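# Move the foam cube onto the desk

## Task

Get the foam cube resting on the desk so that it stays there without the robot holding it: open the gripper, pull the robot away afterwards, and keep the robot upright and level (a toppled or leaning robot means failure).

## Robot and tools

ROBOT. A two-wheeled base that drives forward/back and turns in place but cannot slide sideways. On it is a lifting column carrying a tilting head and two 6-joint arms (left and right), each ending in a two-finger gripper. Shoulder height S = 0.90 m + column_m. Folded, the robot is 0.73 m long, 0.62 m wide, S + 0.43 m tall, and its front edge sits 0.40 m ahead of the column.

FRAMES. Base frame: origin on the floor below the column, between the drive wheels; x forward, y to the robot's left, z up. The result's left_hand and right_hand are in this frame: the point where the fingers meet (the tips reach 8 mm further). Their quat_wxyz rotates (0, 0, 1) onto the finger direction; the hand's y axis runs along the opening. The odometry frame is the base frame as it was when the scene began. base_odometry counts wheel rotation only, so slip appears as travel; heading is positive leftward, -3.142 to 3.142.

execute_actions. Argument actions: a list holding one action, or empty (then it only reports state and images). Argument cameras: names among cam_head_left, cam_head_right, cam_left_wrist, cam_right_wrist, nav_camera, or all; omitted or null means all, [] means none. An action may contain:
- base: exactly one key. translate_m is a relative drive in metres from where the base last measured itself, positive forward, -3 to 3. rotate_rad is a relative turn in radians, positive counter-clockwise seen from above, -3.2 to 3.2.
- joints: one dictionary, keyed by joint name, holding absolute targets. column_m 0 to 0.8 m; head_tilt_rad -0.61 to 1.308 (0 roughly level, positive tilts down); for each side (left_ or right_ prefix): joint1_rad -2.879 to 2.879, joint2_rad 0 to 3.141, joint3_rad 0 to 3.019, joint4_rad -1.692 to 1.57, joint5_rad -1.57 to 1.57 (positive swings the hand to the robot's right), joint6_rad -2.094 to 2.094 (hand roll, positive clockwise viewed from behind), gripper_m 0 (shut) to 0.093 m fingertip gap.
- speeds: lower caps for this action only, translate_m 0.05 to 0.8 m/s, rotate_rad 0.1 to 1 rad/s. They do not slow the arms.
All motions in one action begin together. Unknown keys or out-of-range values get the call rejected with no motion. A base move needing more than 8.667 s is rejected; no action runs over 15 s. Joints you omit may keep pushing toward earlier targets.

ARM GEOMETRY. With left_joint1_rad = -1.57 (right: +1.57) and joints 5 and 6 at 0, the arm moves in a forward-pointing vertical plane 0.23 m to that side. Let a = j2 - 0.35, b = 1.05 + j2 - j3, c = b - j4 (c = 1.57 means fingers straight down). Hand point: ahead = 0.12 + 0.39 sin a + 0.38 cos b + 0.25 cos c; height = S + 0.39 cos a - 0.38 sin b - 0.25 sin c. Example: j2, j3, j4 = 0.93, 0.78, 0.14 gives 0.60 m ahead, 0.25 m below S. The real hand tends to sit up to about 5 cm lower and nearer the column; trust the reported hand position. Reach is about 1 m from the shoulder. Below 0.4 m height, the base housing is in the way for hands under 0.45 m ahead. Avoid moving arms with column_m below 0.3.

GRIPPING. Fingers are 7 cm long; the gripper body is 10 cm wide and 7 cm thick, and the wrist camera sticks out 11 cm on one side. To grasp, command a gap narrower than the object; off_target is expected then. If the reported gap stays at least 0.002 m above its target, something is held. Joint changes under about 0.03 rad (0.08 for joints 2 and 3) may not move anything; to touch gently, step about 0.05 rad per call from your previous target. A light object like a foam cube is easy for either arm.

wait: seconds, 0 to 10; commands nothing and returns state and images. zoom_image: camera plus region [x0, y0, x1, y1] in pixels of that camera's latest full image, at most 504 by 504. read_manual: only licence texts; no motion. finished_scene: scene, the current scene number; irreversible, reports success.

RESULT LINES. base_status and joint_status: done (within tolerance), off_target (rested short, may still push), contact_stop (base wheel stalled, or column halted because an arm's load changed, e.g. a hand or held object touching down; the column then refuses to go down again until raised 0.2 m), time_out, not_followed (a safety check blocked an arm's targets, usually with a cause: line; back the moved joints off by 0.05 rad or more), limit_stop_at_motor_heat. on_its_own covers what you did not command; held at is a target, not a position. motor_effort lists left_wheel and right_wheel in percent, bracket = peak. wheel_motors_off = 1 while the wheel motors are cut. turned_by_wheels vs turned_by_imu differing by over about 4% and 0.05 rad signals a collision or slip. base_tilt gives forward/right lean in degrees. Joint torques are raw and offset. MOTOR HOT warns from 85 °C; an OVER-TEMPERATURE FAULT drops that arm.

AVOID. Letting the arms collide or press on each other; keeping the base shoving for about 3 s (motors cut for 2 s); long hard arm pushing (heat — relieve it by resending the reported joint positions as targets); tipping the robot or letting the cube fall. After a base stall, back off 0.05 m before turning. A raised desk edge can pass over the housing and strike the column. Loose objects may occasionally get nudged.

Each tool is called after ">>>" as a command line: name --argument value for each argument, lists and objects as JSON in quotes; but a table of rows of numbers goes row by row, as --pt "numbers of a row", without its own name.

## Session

>>> execute_actions --actions '[]'

Scene clock: 0.00 s.
Joint torques (N m, as the arm reports them, + toward a larger angle): no reading
base_odometry: x=+0.000 y=+0.000 heading=+0.000 (m, m, rad; odometry frame)
turned_by_wheels: +0.000 (rad since the last result)
turned_by_imu: +0.000 (rad since the last result)
base_tilt: forward=+0.7 right=+0.4 (deg)
base_status: not commanded
joint_positions: column_m=+0.556 head_tilt_rad=+0.893 left_joint1_rad=-1.567 left_joint2_rad=+0.894 left_joint3_rad=+0.388 left_joint4_rad=-0.978 left_joint5_rad=+0.042 left_joint6_rad=+0.091 left_gripper_m=+0.095 right_joint1_rad=+1.582 right_joint2_rad=+0.895 right_joint3_rad=+0.405 right_joint4_rad=-1.001 right_joint5_rad=+0.007 right_joint6_rad=-0.078 right_gripper_m=+0.095
joint_status: not commanded
wheel_motors_off: 0
motor_effort: left_wheel=+3 right_wheel=+1 (%)
left_hand: x=+0.1301 y=+0.2181 z=+1.2645 quat_wxyz=(+0.460, -0.029, -0.887, +0.039) (m; base frame)
right_hand: x=+0.1350 y=-0.2246 z=+1.2659 quat_wxyz=(+0.465, +0.041, -0.884, -0.018) (m; base frame)
pictures: cam_head_left, cam_head_right, cam_left_wrist, cam_right_wrist, nav_camera
Images, in order (width x height): cam_head_left 896x504, cam_head_right 896x504, cam_left_wrist 616x616, cam_right_wrist 616x616, nav_camera 896x504.

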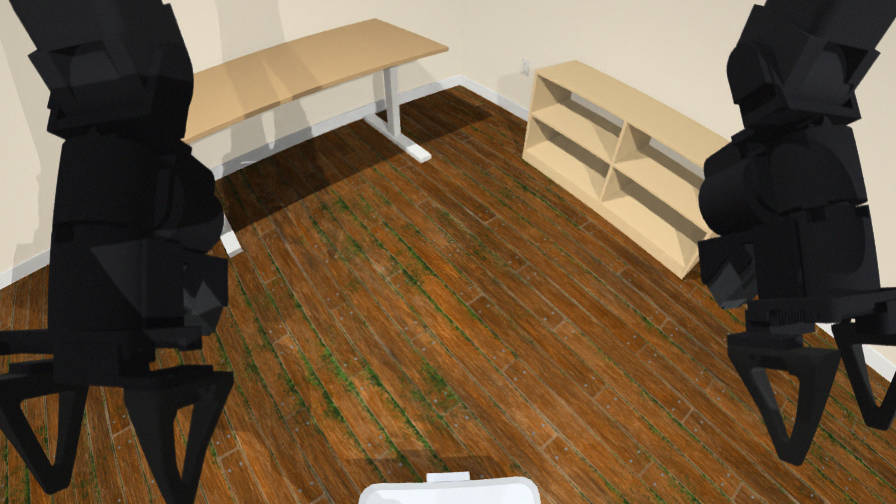

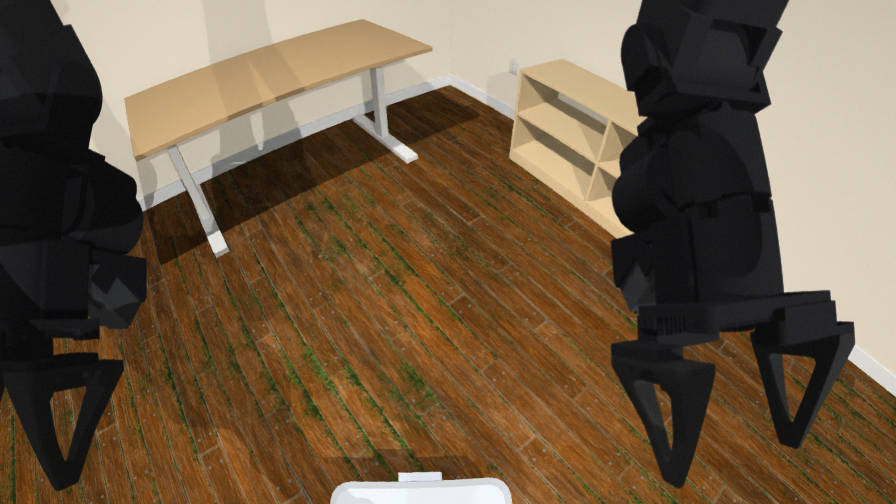

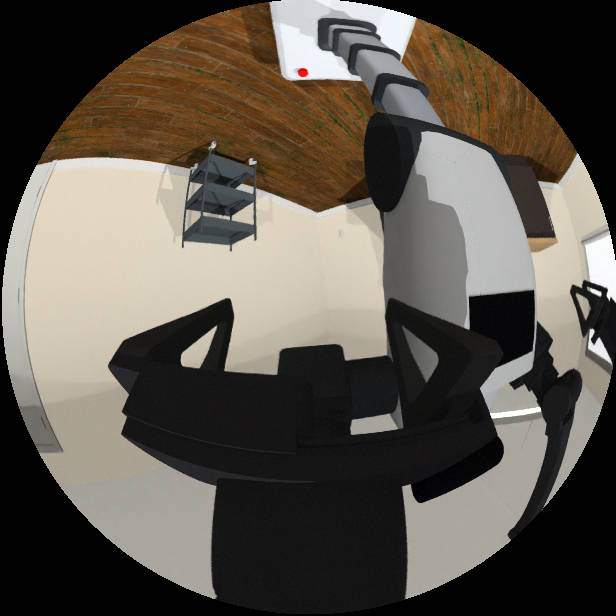

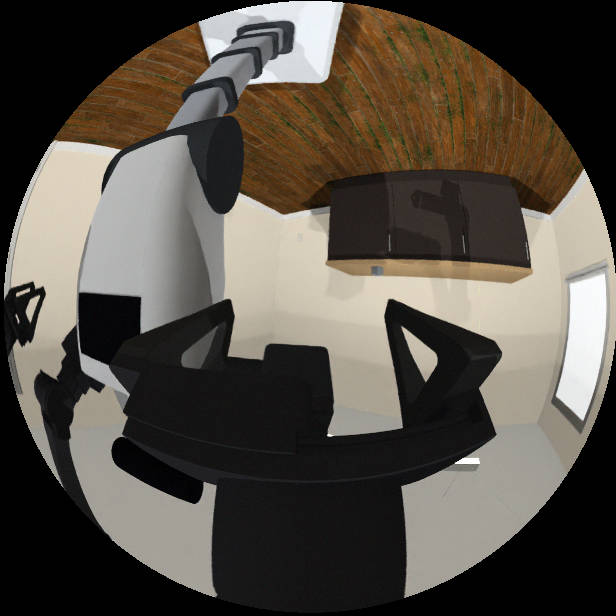

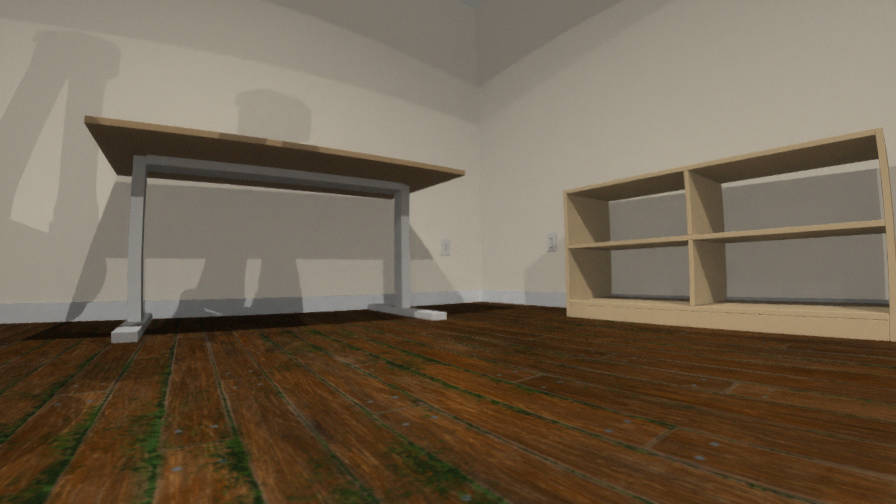

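>>> zoom_image --camera "cam_right_wrist" --region '[300, 150, 560, 300]'

Region (300, 150, 560, 300) of cam_right_wrist's 616x616 image, scaled by 1.938, with more detail than that image has; it fills the top 291 rows of this view, and the rest is white.

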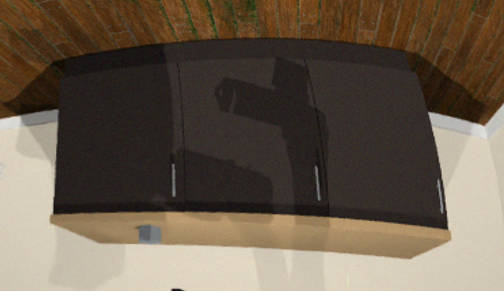

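>>> execute_actions --actions '[{"base":{"rotate_rad":-2.52},"joints":{"right_joint1_rad":1.57,"right_joint2_rad":1.48,"right_joint3_rad":1.445,"right_joint4_rad":-0.485,"right_joint5_rad":0,"right_joint6_rad":0,"head_tilt_rad":0.5}}]' --cameras '["cam_head_left","cam_head_right","nav_camera"]'

Scene clock: 25.50 s.
Joint torques (N m, as the arm reports them, + toward a larger angle): left_arm=[ 0.49 -7.81 -0.7  -1.57 -0.03  0.02] | right_arm=[ -0.39 -22.85   4.43   0.6   -0.14   0.16]
base_odometry: x=+0.000 y=+0.000 heading=-2.519 (m, m, rad; odometry frame)
turned_by_wheels: -2.519 (rad since the last result)
turned_by_imu: -2.496 (rad since the last result)
base_tilt: forward=+0.6 right=+0.3 (deg)
base_status: done
joint_positions: column_m=+0.556 head_tilt_rad=+0.518 left_joint1_rad=-1.567 left_joint2_rad=+0.894 left_joint3_rad=+0.388 left_joint4_rad=-0.978 left_joint5_rad=+0.042 left_joint6_rad=+0.091 left_gripper_m=+0.095 right_joint1_rad=+1.564 right_joint2_rad=+1.475 right_joint3_rad=+1.446 right_joint4_rad=-0.484 right_joint5_rad=+0.002 right_joint6_rad=-0.009 right_gripper_m=+0.095
joint_status: all done
wheel_motors_off: 0
motor_effort: left_wheel=+3(36) right_wheel=-3(31) (%)
left_hand: x=+0.1301 y=+0.2181 z=+1.2645 quat_wxyz=(+0.460, -0.029, -0.887, +0.039) (m; base frame)
right_hand: x=+0.6554 y=-0.2305 z=+1.0412 quat_wxyz=(-0.005, +0.003, -1.000, +0.004) (m; base frame)
pictures: cam_head_left, cam_head_right, nav_camera
Images, in order (width x height): cam_head_left 896x504, cam_head_right 896x504, nav_camera 896x504.

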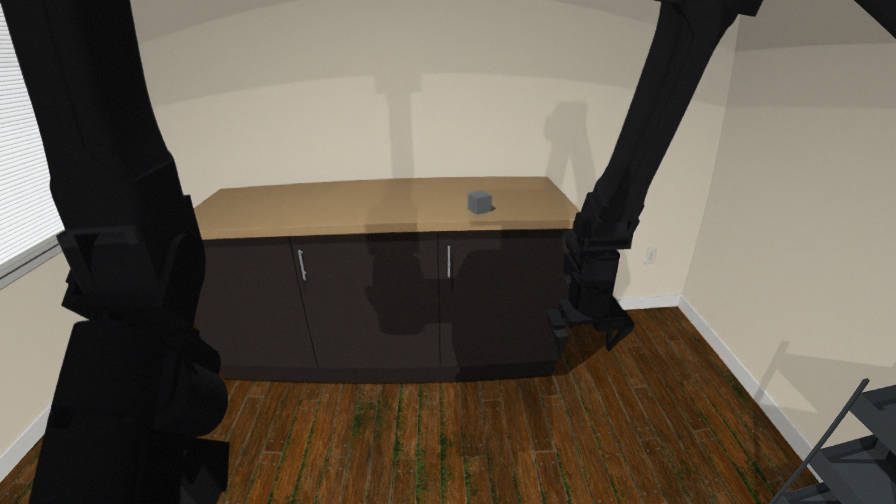

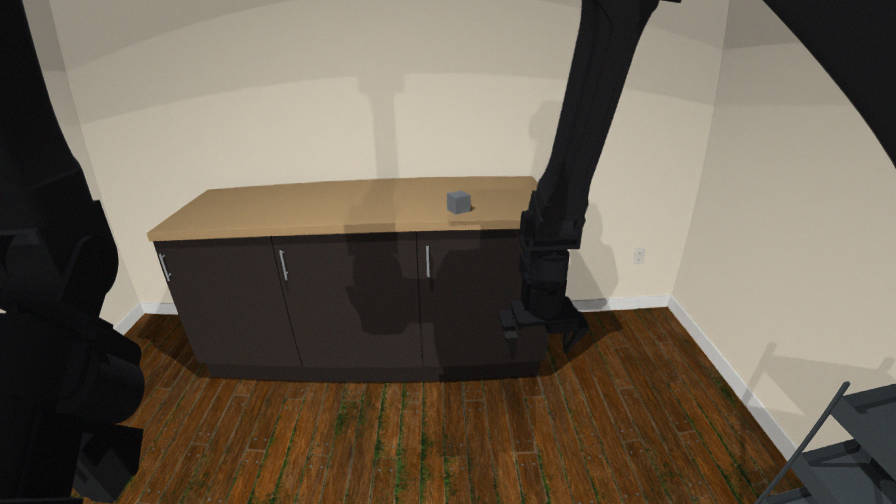

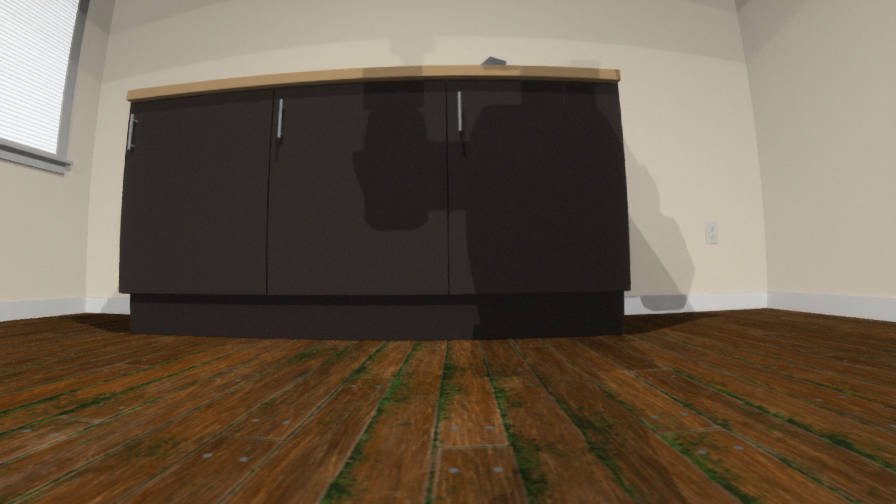

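>>> zoom_image --camera "cam_head_left" --region '[420, 160, 560, 250]'

Region (420, 160, 560, 250) of cam_head_left's 896x504 image, scaled by 3.600, with more detail than that image has; it fills the top 324 rows of this view, and the rest is white.

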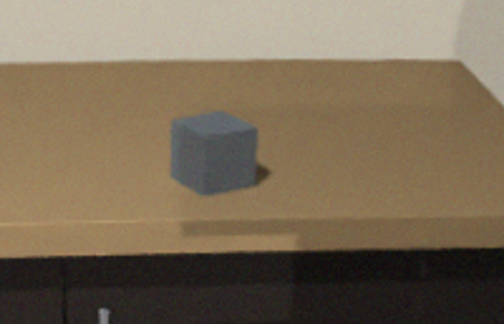

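>>> execute_actions --actions '[{"base":{"rotate_rad":0.08},"joints":{"column_m":0.6,"head_tilt_rad":0.8}}]' --cameras '[]'

>>> execute_actions --actions '[{"base":{"translate_m":0.9}}]' --cameras '["cam_head_left","cam_head_right","cam_right_wrist","nav_camera"]'

Scene clock: 60.97 s.
Joint torques (N m, as the arm reports them, + toward a larger angle): left_arm=[ 0.53 -7.93 -0.71 -1.57 -0.03  0.02] | right_arm=[ -1.19 -22.88   4.59   0.61  -0.15   0.15]
base_odometry: x=+0.000 y=+0.000 heading=-2.440 (m, m, rad; odometry frame)
turned_by_wheels: +0.079 (rad since the last result)
turned_by_imu: +0.077 (rad since the last result)
base_tilt: forward=+0.7 right=+0.4 (deg)
base_status: done
joint_positions: column_m=+0.600 head_tilt_rad=+0.802 left_joint1_rad=-1.567 left_joint2_rad=+0.894 left_joint3_rad=+0.388 left_joint4_rad=-0.978 left_joint5_rad=+0.042 left_joint6_rad=+0.091 left_gripper_m=+0.095 right_joint1_rad=+1.575 right_joint2_rad=+1.475 right_joint3_rad=+1.444 right_joint4_rad=-0.484 right_joint5_rad=+0.002 right_joint6_rad=-0.009 right_gripper_m=+0.095
joint_status: all done
wheel_motors_off: 0
motor_effort: left_wheel=-3(18) right_wheel=+4(22) (%)
left_hand: x=+0.1301 y=+0.2181 z=+1.3079 quat_wxyz=(+0.460, -0.029, -0.887, +0.039) (m; base frame)
right_hand: x=+0.6543 y=-0.2233 z=+1.0842 quat_wxyz=(-0.004, +0.006, -1.000, -0.001) (m; base frame)
pictures: none
No camera images: the call's "cameras" was empty. Leave "cameras" out to get every camera's image.

Scene clock: 64.27 s.
Joint torques (N m, as the arm reports them, + toward a larger angle): left_arm=[ 0.53 -7.81 -1.   -1.57 -0.03  0.02] | right_arm=[ -1.09 -22.78   4.74   0.6   -0.15   0.15]
base_odometry: x=-0.688 y=-0.581 heading=-2.441 (m, m, rad; odometry frame)
turned_by_wheels: -0.001 (rad since the last result)
turned_by_imu: -0.002 (rad since the last result)
base_tilt: forward=+0.6 right=+0.3 (deg)
base_status: done
joint_positions: column_m=+0.600 head_tilt_rad=+0.803 left_joint1_rad=-1.567 left_joint2_rad=+0.894 left_joint3_rad=+0.392 left_joint4_rad=-0.978 left_joint5_rad=+0.042 left_joint6_rad=+0.091 left_gripper_m=+0.095 right_joint1_rad=+1.574 right_joint2_rad=+1.475 right_joint3_rad=+1.441 right_joint4_rad=-0.484 right_joint5_rad=+0.002 right_joint6_rad=-0.009 right_gripper_m=+0.095
joint_status: not commanded
wheel_motors_off: 0
motor_effort: left_wheel=-1(39) right_wheel=+1(52) (%)
left_hand: x=+0.1319 y=+0.2181 z=+1.3072 quat_wxyz=(+0.459, -0.029, -0.887, +0.039) (m; base frame)
right_hand: x=+0.6525 y=-0.2235 z=+1.0837 quat_wxyz=(-0.003, +0.005, -1.000, -0.001) (m; base frame)
pictures: cam_head_left, cam_head_right, cam_right_wrist, nav_camera
Images, in order (width x height): cam_head_left 896x504, cam_head_right 896x504, cam_right_wrist 616x616, nav_camera 896x504.

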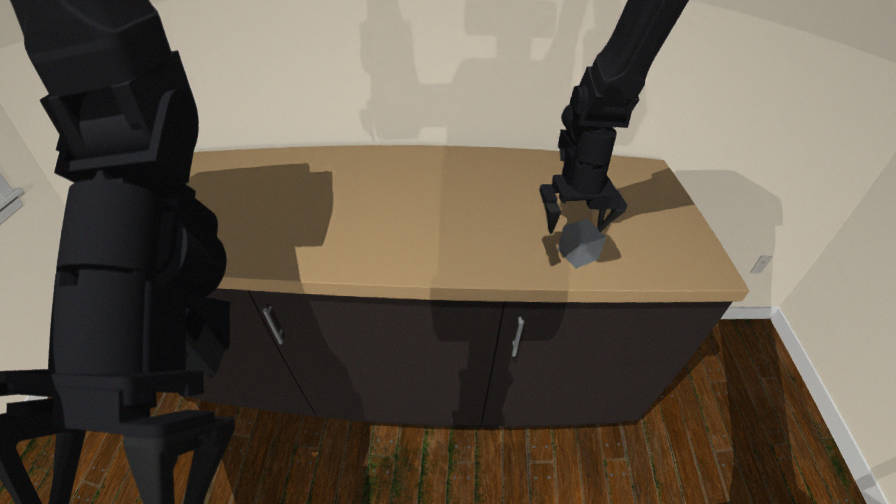

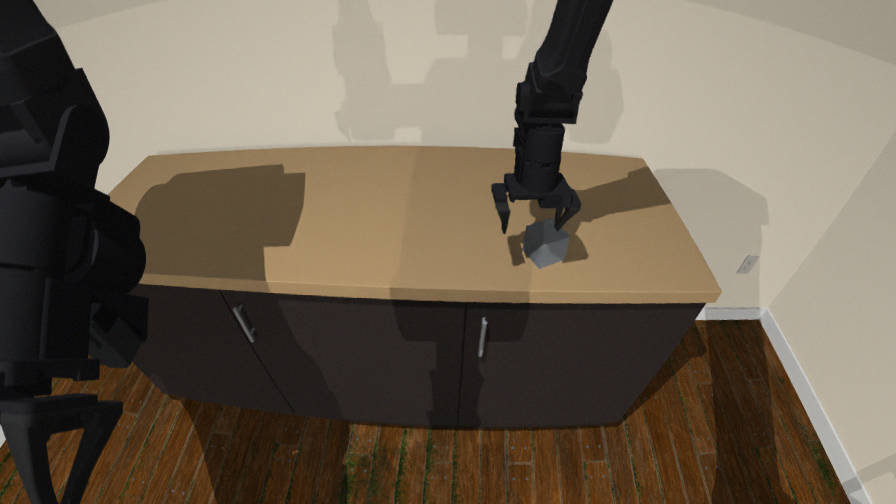

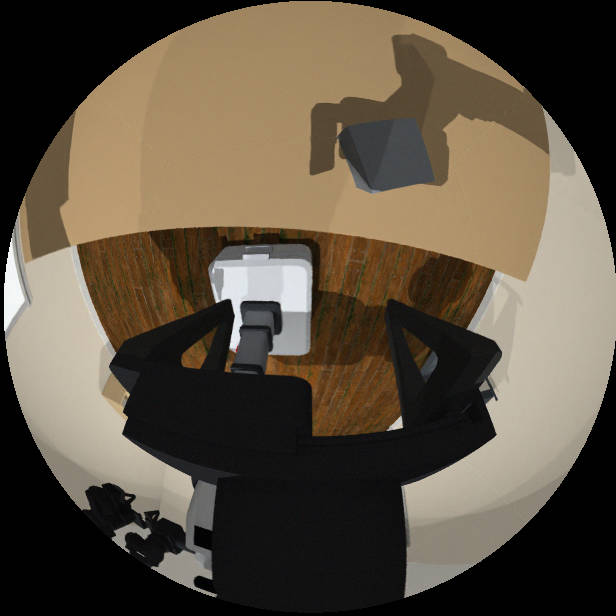

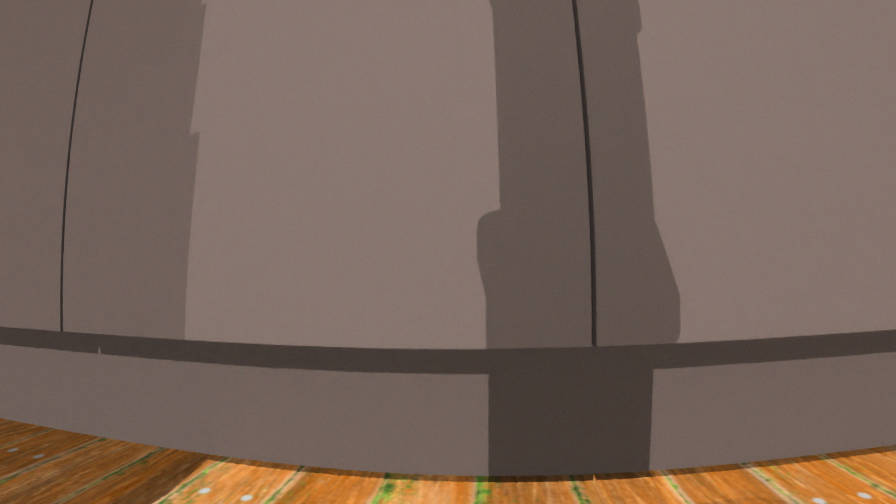

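>>> zoom_image --camera "cam_right_wrist" --region '[290, 80, 480, 250]'

>>> zoom_image --camera "cam_head_left" --region '[510, 170, 670, 290]'

Region (290, 80, 480, 250) of cam_right_wrist's 616x616 image, scaled by 2.653, with more detail than that image has; it fills the top 451 rows of this view, and the rest is white.

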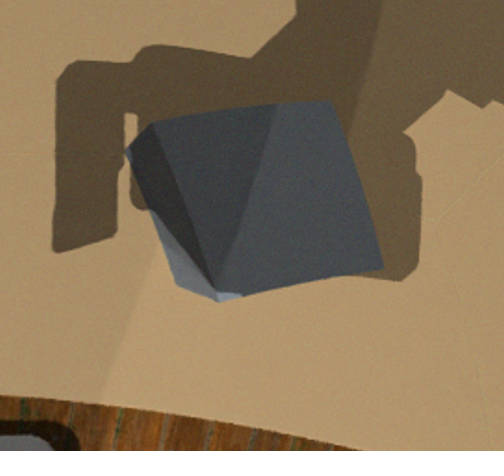

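Region (510, 170, 670, 290) of cam_head_left's 896x504 image, scaled by 3.150, with more detail than that image has; it fills the top 378 rows of this view, and the rest is white.

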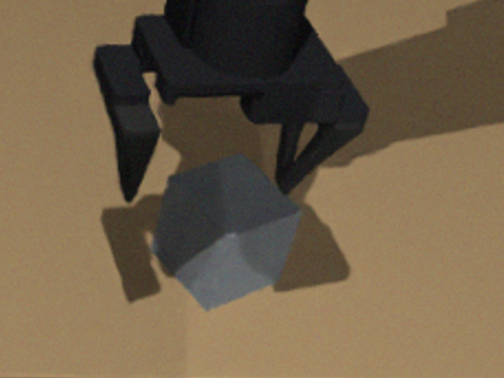

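>>> execute_actions --actions '[{"base":{"rotate_rad":-0.086},"joints":{"right_joint6_rad":-0.42,"column_m":0.57}}]' --cameras '[]'

>>> execute_actions --actions '[{"base":{"translate_m":0.105}}]' --cameras '["cam_head_left","cam_head_right","cam_right_wrist"]'

Scene clock: 86.30 s.
Joint torques (N m, as the arm reports them, + toward a larger angle): left_arm=[ 0.5  -8.04 -0.93 -1.57 -0.03  0.02] | right_arm=[ -0.35 -22.8    4.76   0.58  -0.18  -0.05]
base_odometry: x=-0.688 y=-0.581 heading=-2.525 (m, m, rad; odometry frame)
turned_by_wheels: -0.084 (rad since the last result)
turned_by_imu: -0.085 (rad since the last result)
base_tilt: forward=+0.7 right=+0.4 (deg)
base_status: done
joint_positions: column_m=+0.570 head_tilt_rad=+0.803 left_joint1_rad=-1.567 left_joint2_rad=+0.894 left_joint3_rad=+0.392 left_joint4_rad=-0.978 left_joint5_rad=+0.042 left_joint6_rad=+0.091 left_gripper_m=+0.095 right_joint1_rad=+1.566 right_joint2_rad=+1.475 right_joint3_rad=+1.441 right_joint4_rad=-0.484 right_joint5_rad=+0.002 right_joint6_rad=-0.410 right_gripper_m=+0.095
joint_status: all done
wheel_motors_off: 0
motor_effort: left_wheel=+1(31) right_wheel=-1(38) (%)
left_hand: x=+0.1319 y=+0.2181 z=+1.2774 quat_wxyz=(+0.459, -0.029, -0.887, +0.039) (m; base frame)
right_hand: x=+0.6525 y=-0.2290 z=+1.0538 quat_wxyz=(-0.002, +0.202, -0.979, +0.004) (m; base frame)
pictures: none
No camera images: the call's "cameras" was empty. Leave "cameras" out to get every camera's image.

Scene clock: 87.70 s.
Joint torques (N m, as the arm reports them, + toward a larger angle): left_arm=[ 0.49 -7.87 -1.   -1.56 -0.03  0.02] | right_arm=[ -0.56 -22.22   4.79   0.58  -0.18  -0.05]
base_odometry: x=-0.773 y=-0.641 heading=-2.527 (m, m, rad; odometry frame)
turned_by_wheels: -0.001 (rad since the last result)
turned_by_imu: -0.002 (rad since the last result)
base_tilt: forward=+0.7 right=+0.4 (deg)
base_status: done
joint_positions: column_m=+0.570 head_tilt_rad=+0.803 left_joint1_rad=-1.567 left_joint2_rad=+0.894 left_joint3_rad=+0.392 left_joint4_rad=-0.978 left_joint5_rad=+0.042 left_joint6_rad=+0.091 left_gripper_m=+0.095 right_joint1_rad=+1.567 right_joint2_rad=+1.475 right_joint3_rad=+1.441 right_joint4_rad=-0.484 right_joint5_rad=+0.002 right_joint6_rad=-0.410 right_gripper_m=+0.095
joint_status: not commanded
wheel_motors_off: 0
motor_effort: left_wheel=-1(34) right_wheel=+1(52) (%)
left_hand: x=+0.1321 y=+0.2181 z=+1.2773 quat_wxyz=(+0.458, -0.029, -0.887, +0.039) (m; base frame)
right_hand: x=+0.6525 y=-0.2282 z=+1.0538 quat_wxyz=(-0.002, +0.203, -0.979, +0.003) (m; base frame)
pictures: cam_head_left, cam_head_right, cam_right_wrist
Images, in order (width x height): cam_head_left 896x504, cam_head_right 896x504, cam_right_wrist 616x616.

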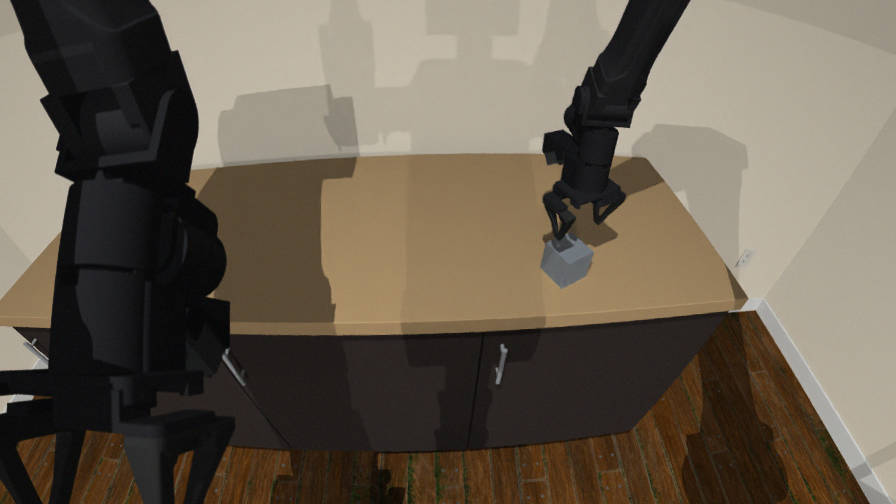

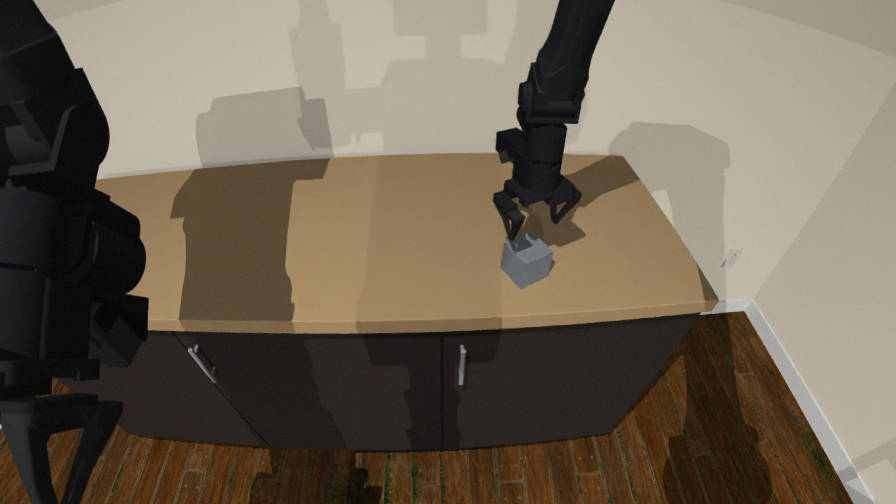

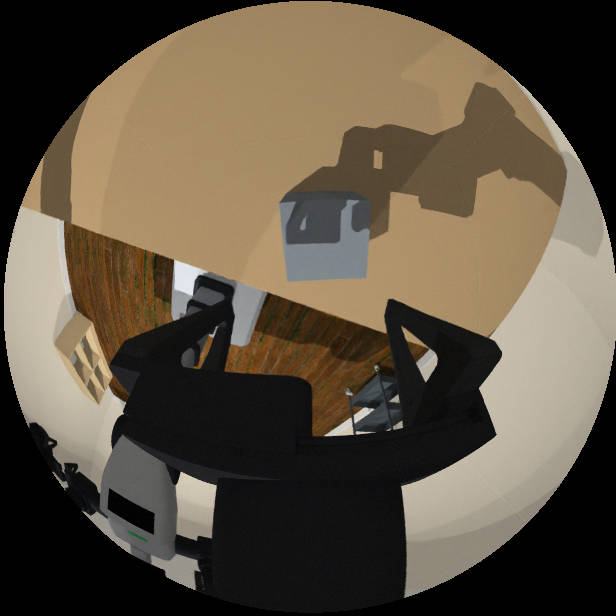

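>>> execute_actions --actions '[{"base":{"translate_m":0.02},"joints":{"column_m":0.52}}]' --cameras '["cam_head_left","cam_right_wrist"]'

Scene clock: 98.57 s.
Joint torques (N m, as the arm reports them, + toward a larger angle): left_arm=[ 0.46 -7.87 -0.81 -1.57 -0.03  0.02] | right_arm=[ -0.61 -22.63   4.78   0.59  -0.18  -0.05]
base_odometry: x=-0.790 y=-0.653 heading=-2.527 (m, m, rad; odometry frame)
turned_by_wheels: -0.001 (rad since the last result)
turned_by_imu: -0.003 (rad since the last result)
base_tilt: forward=+0.7 right=+0.4 (deg)
base_status: done
joint_positions: column_m=+0.520 head_tilt_rad=+0.803 left_joint1_rad=-1.567 left_joint2_rad=+0.894 left_joint3_rad=+0.390 left_joint4_rad=-0.978 left_joint5_rad=+0.042 left_joint6_rad=+0.091 left_gripper_m=+0.095 right_joint1_rad=+1.568 right_joint2_rad=+1.475 right_joint3_rad=+1.441 right_joint4_rad=-0.484 right_joint5_rad=+0.002 right_joint6_rad=-0.410 right_gripper_m=+0.095
joint_status: all done
wheel_motors_off: 0
motor_effort: left_wheel=-1(33) right_wheel=+1(40) (%)
left_hand: x=+0.1307 y=+0.2181 z=+1.2278 quat_wxyz=(+0.460, -0.029, -0.887, +0.039) (m; base frame)
right_hand: x=+0.6525 y=-0.2277 z=+1.0038 quat_wxyz=(-0.002, +0.203, -0.979, +0.003) (m; base frame)
pictures: cam_head_left, cam_right_wrist
Images, in order (width x height): cam_head_left 896x504, cam_right_wrist 616x616.

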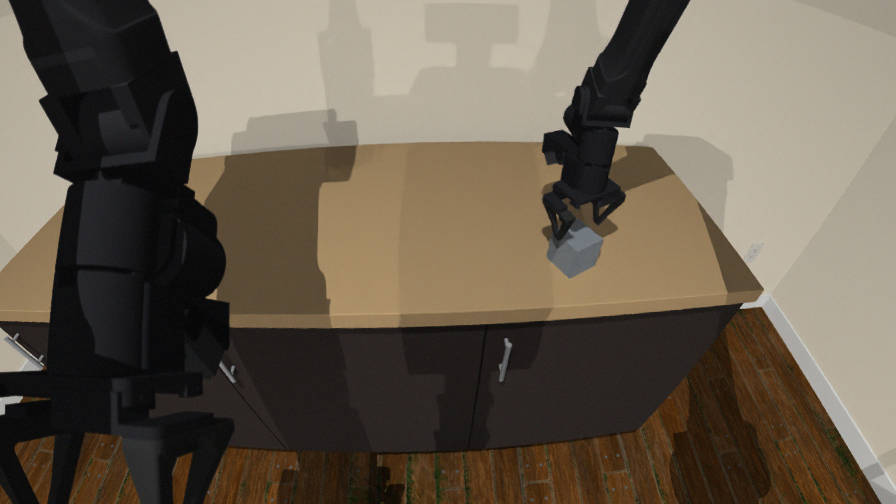

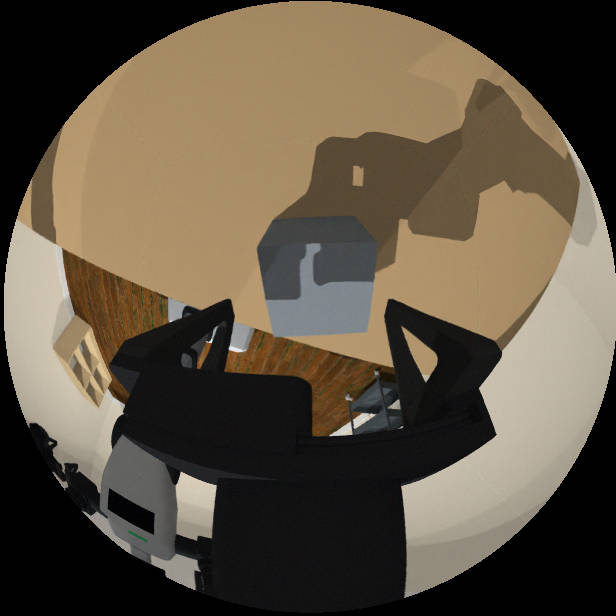

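>>> execute_actions --actions '[{"joints":{"column_m":0.475}}]' --cameras '["cam_head_left","cam_right_wrist"]'

>>> zoom_image --camera "cam_head_left" --region '[510, 170, 650, 290]'

Scene clock: 109.57 s.
Joint torques (N m, as the arm reports them, + toward a larger angle): left_arm=[ 0.5  -7.73 -0.81 -1.56 -0.04  0.02] | right_arm=[ -0.61 -22.53   4.78   0.58  -0.18  -0.05]
base_odometry: x=-0.790 y=-0.653 heading=-2.527 (m, m, rad; odometry frame)
turned_by_wheels: +0.000 (rad since the last result)
turned_by_imu: -0.002 (rad since the last result)
base_tilt: forward=+0.6 right=+0.4 (deg)
base_status: not commanded
joint_positions: column_m=+0.475 head_tilt_rad=+0.803 left_joint1_rad=-1.567 left_joint2_rad=+0.894 left_joint3_rad=+0.390 left_joint4_rad=-0.978 left_joint5_rad=+0.042 left_joint6_rad=+0.091 left_gripper_m=+0.095 right_joint1_rad=+1.568 right_joint2_rad=+1.475 right_joint3_rad=+1.441 right_joint4_rad=-0.484 right_joint5_rad=+0.002 right_joint6_rad=-0.410 right_gripper_m=+0.095
joint_status: all done
wheel_motors_off: 0
motor_effort: left_wheel=+0(1) right_wheel=+1(1) (%)
left_hand: x=+0.1307 y=+0.2181 z=+1.1828 quat_wxyz=(+0.460, -0.029, -0.887, +0.039) (m; base frame)
right_hand: x=+0.6525 y=-0.2277 z=+0.9588 quat_wxyz=(-0.002, +0.203, -0.979, +0.003) (m; base frame)
pictures: cam_head_left, cam_right_wrist
Images, in order (width x height): cam_head_left 896x504, cam_right_wrist 616x616.

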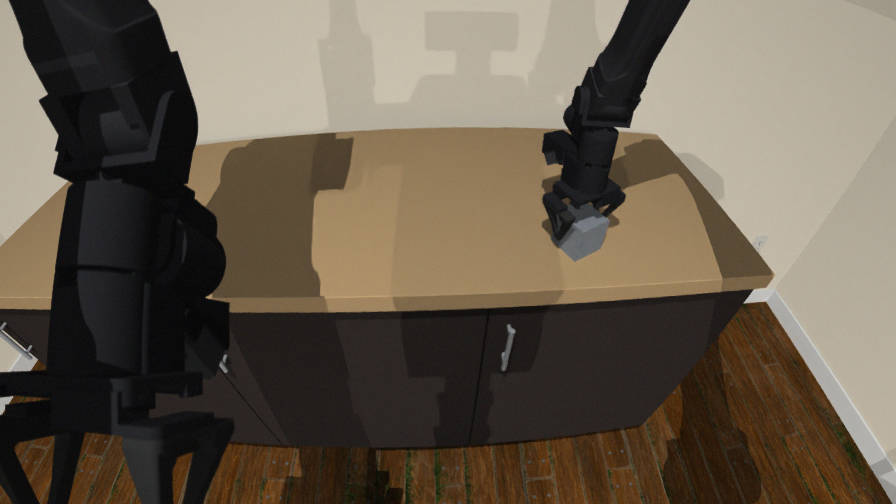

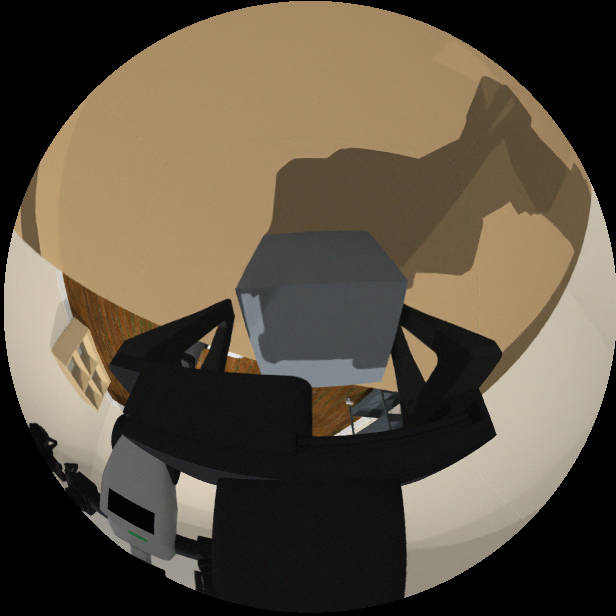

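Region (510, 170, 650, 290) of cam_head_left's 896x504 image, scaled by 3.600, with more detail than that image has; it fills the top 432 rows of this view, and the rest is white.

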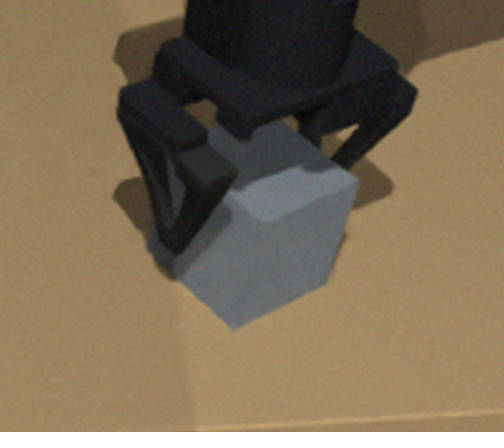

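>>> execute_actions --actions '[{"joints":{"column_m":0.447}}]' --cameras '["cam_right_wrist"]'

>>> execute_actions --actions '[{"joints":{"right_gripper_m":0.045}}]' --cameras '["cam_head_left","cam_right_wrist"]'

Scene clock: 113.87 s.
Joint torques (N m, as the arm reports them, + toward a larger angle): left_arm=[ 0.47 -7.88 -0.85 -1.57 -0.03  0.02] | right_arm=[ -0.64 -22.34   4.75   0.58  -0.18  -0.05]
base_odometry: x=-0.790 y=-0.653 heading=-2.527 (m, m, rad; odometry frame)
turned_by_wheels: +0.000 (rad since the last result)
turned_by_imu: -0.002 (rad since the last result)
base_tilt: forward=+0.7 right=+0.4 (deg)
base_status: not commanded
joint_positions: column_m=+0.447 head_tilt_rad=+0.803 left_joint1_rad=-1.567 left_joint2_rad=+0.894 left_joint3_rad=+0.390 left_joint4_rad=-0.978 left_joint5_rad=+0.042 left_joint6_rad=+0.091 left_gripper_m=+0.095 right_joint1_rad=+1.568 right_joint2_rad=+1.475 right_joint3_rad=+1.441 right_joint4_rad=-0.484 right_joint5_rad=+0.002 right_joint6_rad=-0.410 right_gripper_m=+0.095
joint_status: all done
wheel_motors_off: 0
motor_effort: left_wheel=+0(1) right_wheel=+1(1) (%)
left_hand: x=+0.1307 y=+0.2181 z=+1.1548 quat_wxyz=(+0.460, -0.029, -0.887, +0.039) (m; base frame)
right_hand: x=+0.6525 y=-0.2277 z=+0.9308 quat_wxyz=(-0.002, +0.203, -0.979, +0.003) (m; base frame)
pictures: cam_right_wrist
Images, in order (width x height): cam_right_wrist 616x616.

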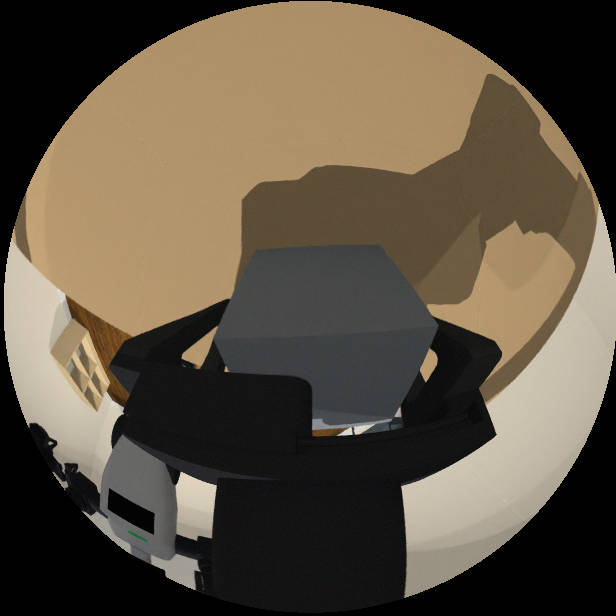

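Scene clock: 114.47 s.
Joint torques (N m, as the arm reports them, + toward a larger angle): left_arm=[ 0.47 -7.84 -0.79 -1.57 -0.03  0.02] | right_arm=[ -0.64 -22.69   4.79   0.59  -0.17  -0.05]
base_odometry: x=-0.790 y=-0.653 heading=-2.527 (m, m, rad; odometry frame)
turned_by_wheels: +0.000 (rad since the last result)
turned_by_imu: +0.000 (rad since the last result)
base_tilt: forward=+0.7 right=+0.4 (deg)
base_status: not commanded
joint_positions: column_m=+0.447 head_tilt_rad=+0.803 left_joint1_rad=-1.567 left_joint2_rad=+0.894 left_joint3_rad=+0.390 left_joint4_rad=-0.978 left_joint5_rad=+0.042 left_joint6_rad=+0.091 left_gripper_m=+0.095 right_joint1_rad=+1.568 right_joint2_rad=+1.475 right_joint3_rad=+1.441 right_joint4_rad=-0.484 right_joint5_rad=+0.002 right_joint6_rad=-0.410 right_gripper_m=+0.067
joint_status: right_gripper_m off_target (ended at +0.067, target +0.045)
wheel_motors_off: 0
motor_effort: left_wheel=+0(1) right_wheel=+1(1) (%)
left_hand: x=+0.1307 y=+0.2181 z=+1.1548 quat_wxyz=(+0.460, -0.029, -0.887, +0.039) (m; base frame)
right_hand: x=+0.6525 y=-0.2277 z=+0.9308 quat_wxyz=(-0.002, +0.203, -0.979, +0.003) (m; base frame)
pictures: cam_head_left, cam_right_wrist
Images, in order (width x height): cam_head_left 896x504, cam_right_wrist 616x616.

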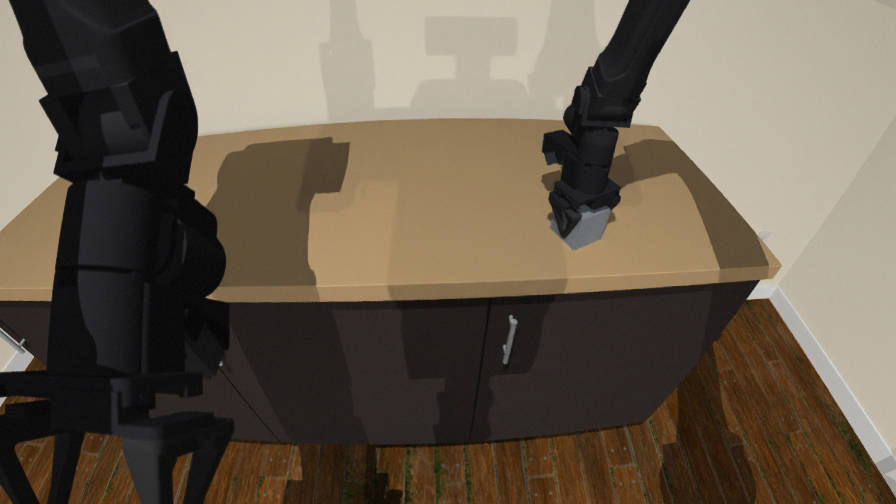

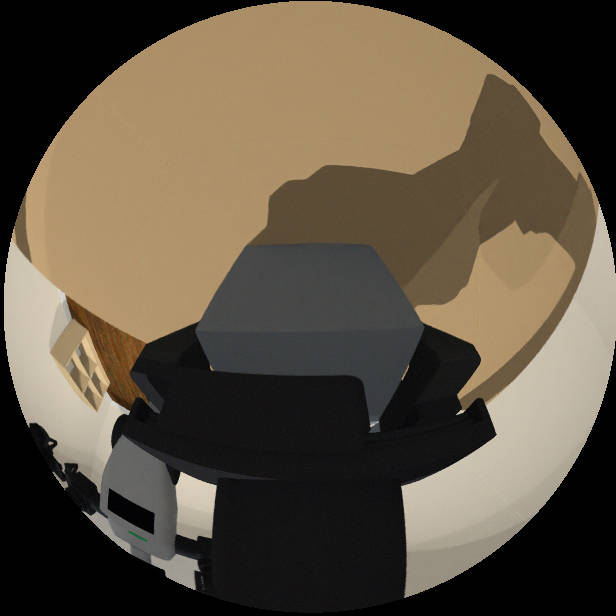

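>>> execute_actions --actions '[{"joints":{"column_m":0.49}}]' --cameras '["cam_head_left","cam_right_wrist"]'

Scene clock: 127.03 s.
Joint torques (N m, as the arm reports them, + toward a larger angle): left_arm=[ 0.47 -7.91 -0.78 -1.57 -0.03  0.02] | right_arm=[ -0.6  -22.69   4.84   0.53  -0.17  -0.05]
base_odometry: x=-0.790 y=-0.653 heading=-2.527 (m, m, rad; odometry frame)
turned_by_wheels: +0.000 (rad since the last result)
turned_by_imu: -0.002 (rad since the last result)
base_tilt: forward=+0.5 right=+0.4 (deg)
base_status: not commanded
joint_positions: column_m=+0.490 head_tilt_rad=+0.803 left_joint1_rad=-1.567 left_joint2_rad=+0.894 left_joint3_rad=+0.390 left_joint4_rad=-0.978 left_joint5_rad=+0.042 left_joint6_rad=+0.091 left_gripper_m=+0.095 right_joint1_rad=+1.568 right_joint2_rad=+1.475 right_joint3_rad=+1.441 right_joint4_rad=-0.484 right_joint5_rad=+0.002 right_joint6_rad=-0.410 right_gripper_m=+0.067
joint_status: all done
wheel_motors_off: 0
motor_effort: left_wheel=-1(0) right_wheel=+1(1) (%)
left_hand: x=+0.1307 y=+0.2181 z=+1.1977 quat_wxyz=(+0.460, -0.029, -0.887, +0.039) (m; base frame)
right_hand: x=+0.6525 y=-0.2277 z=+0.9737 quat_wxyz=(-0.002, +0.203, -0.979, +0.003) (m; base frame)
pictures: cam_head_left, cam_right_wrist
Images, in order (width x height): cam_head_left 896x504, cam_right_wrist 616x616.

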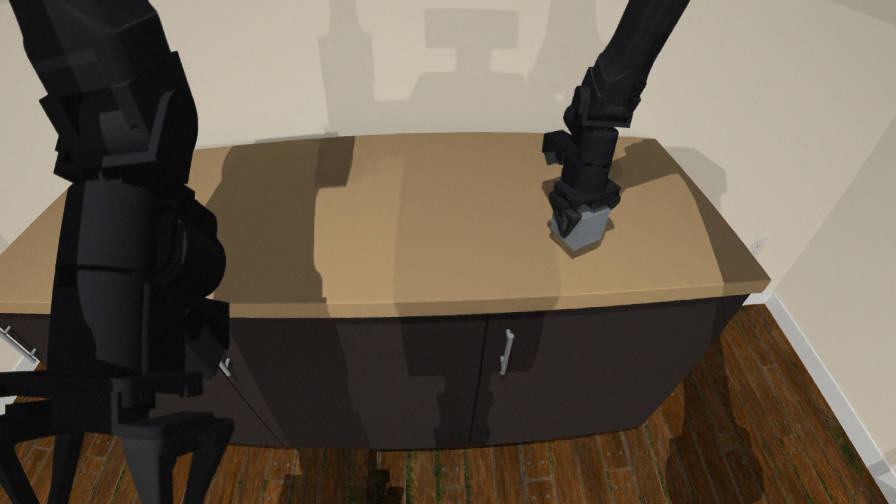

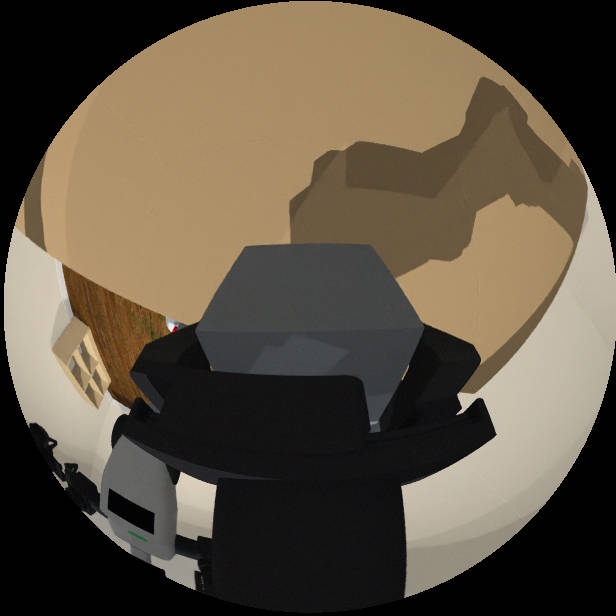

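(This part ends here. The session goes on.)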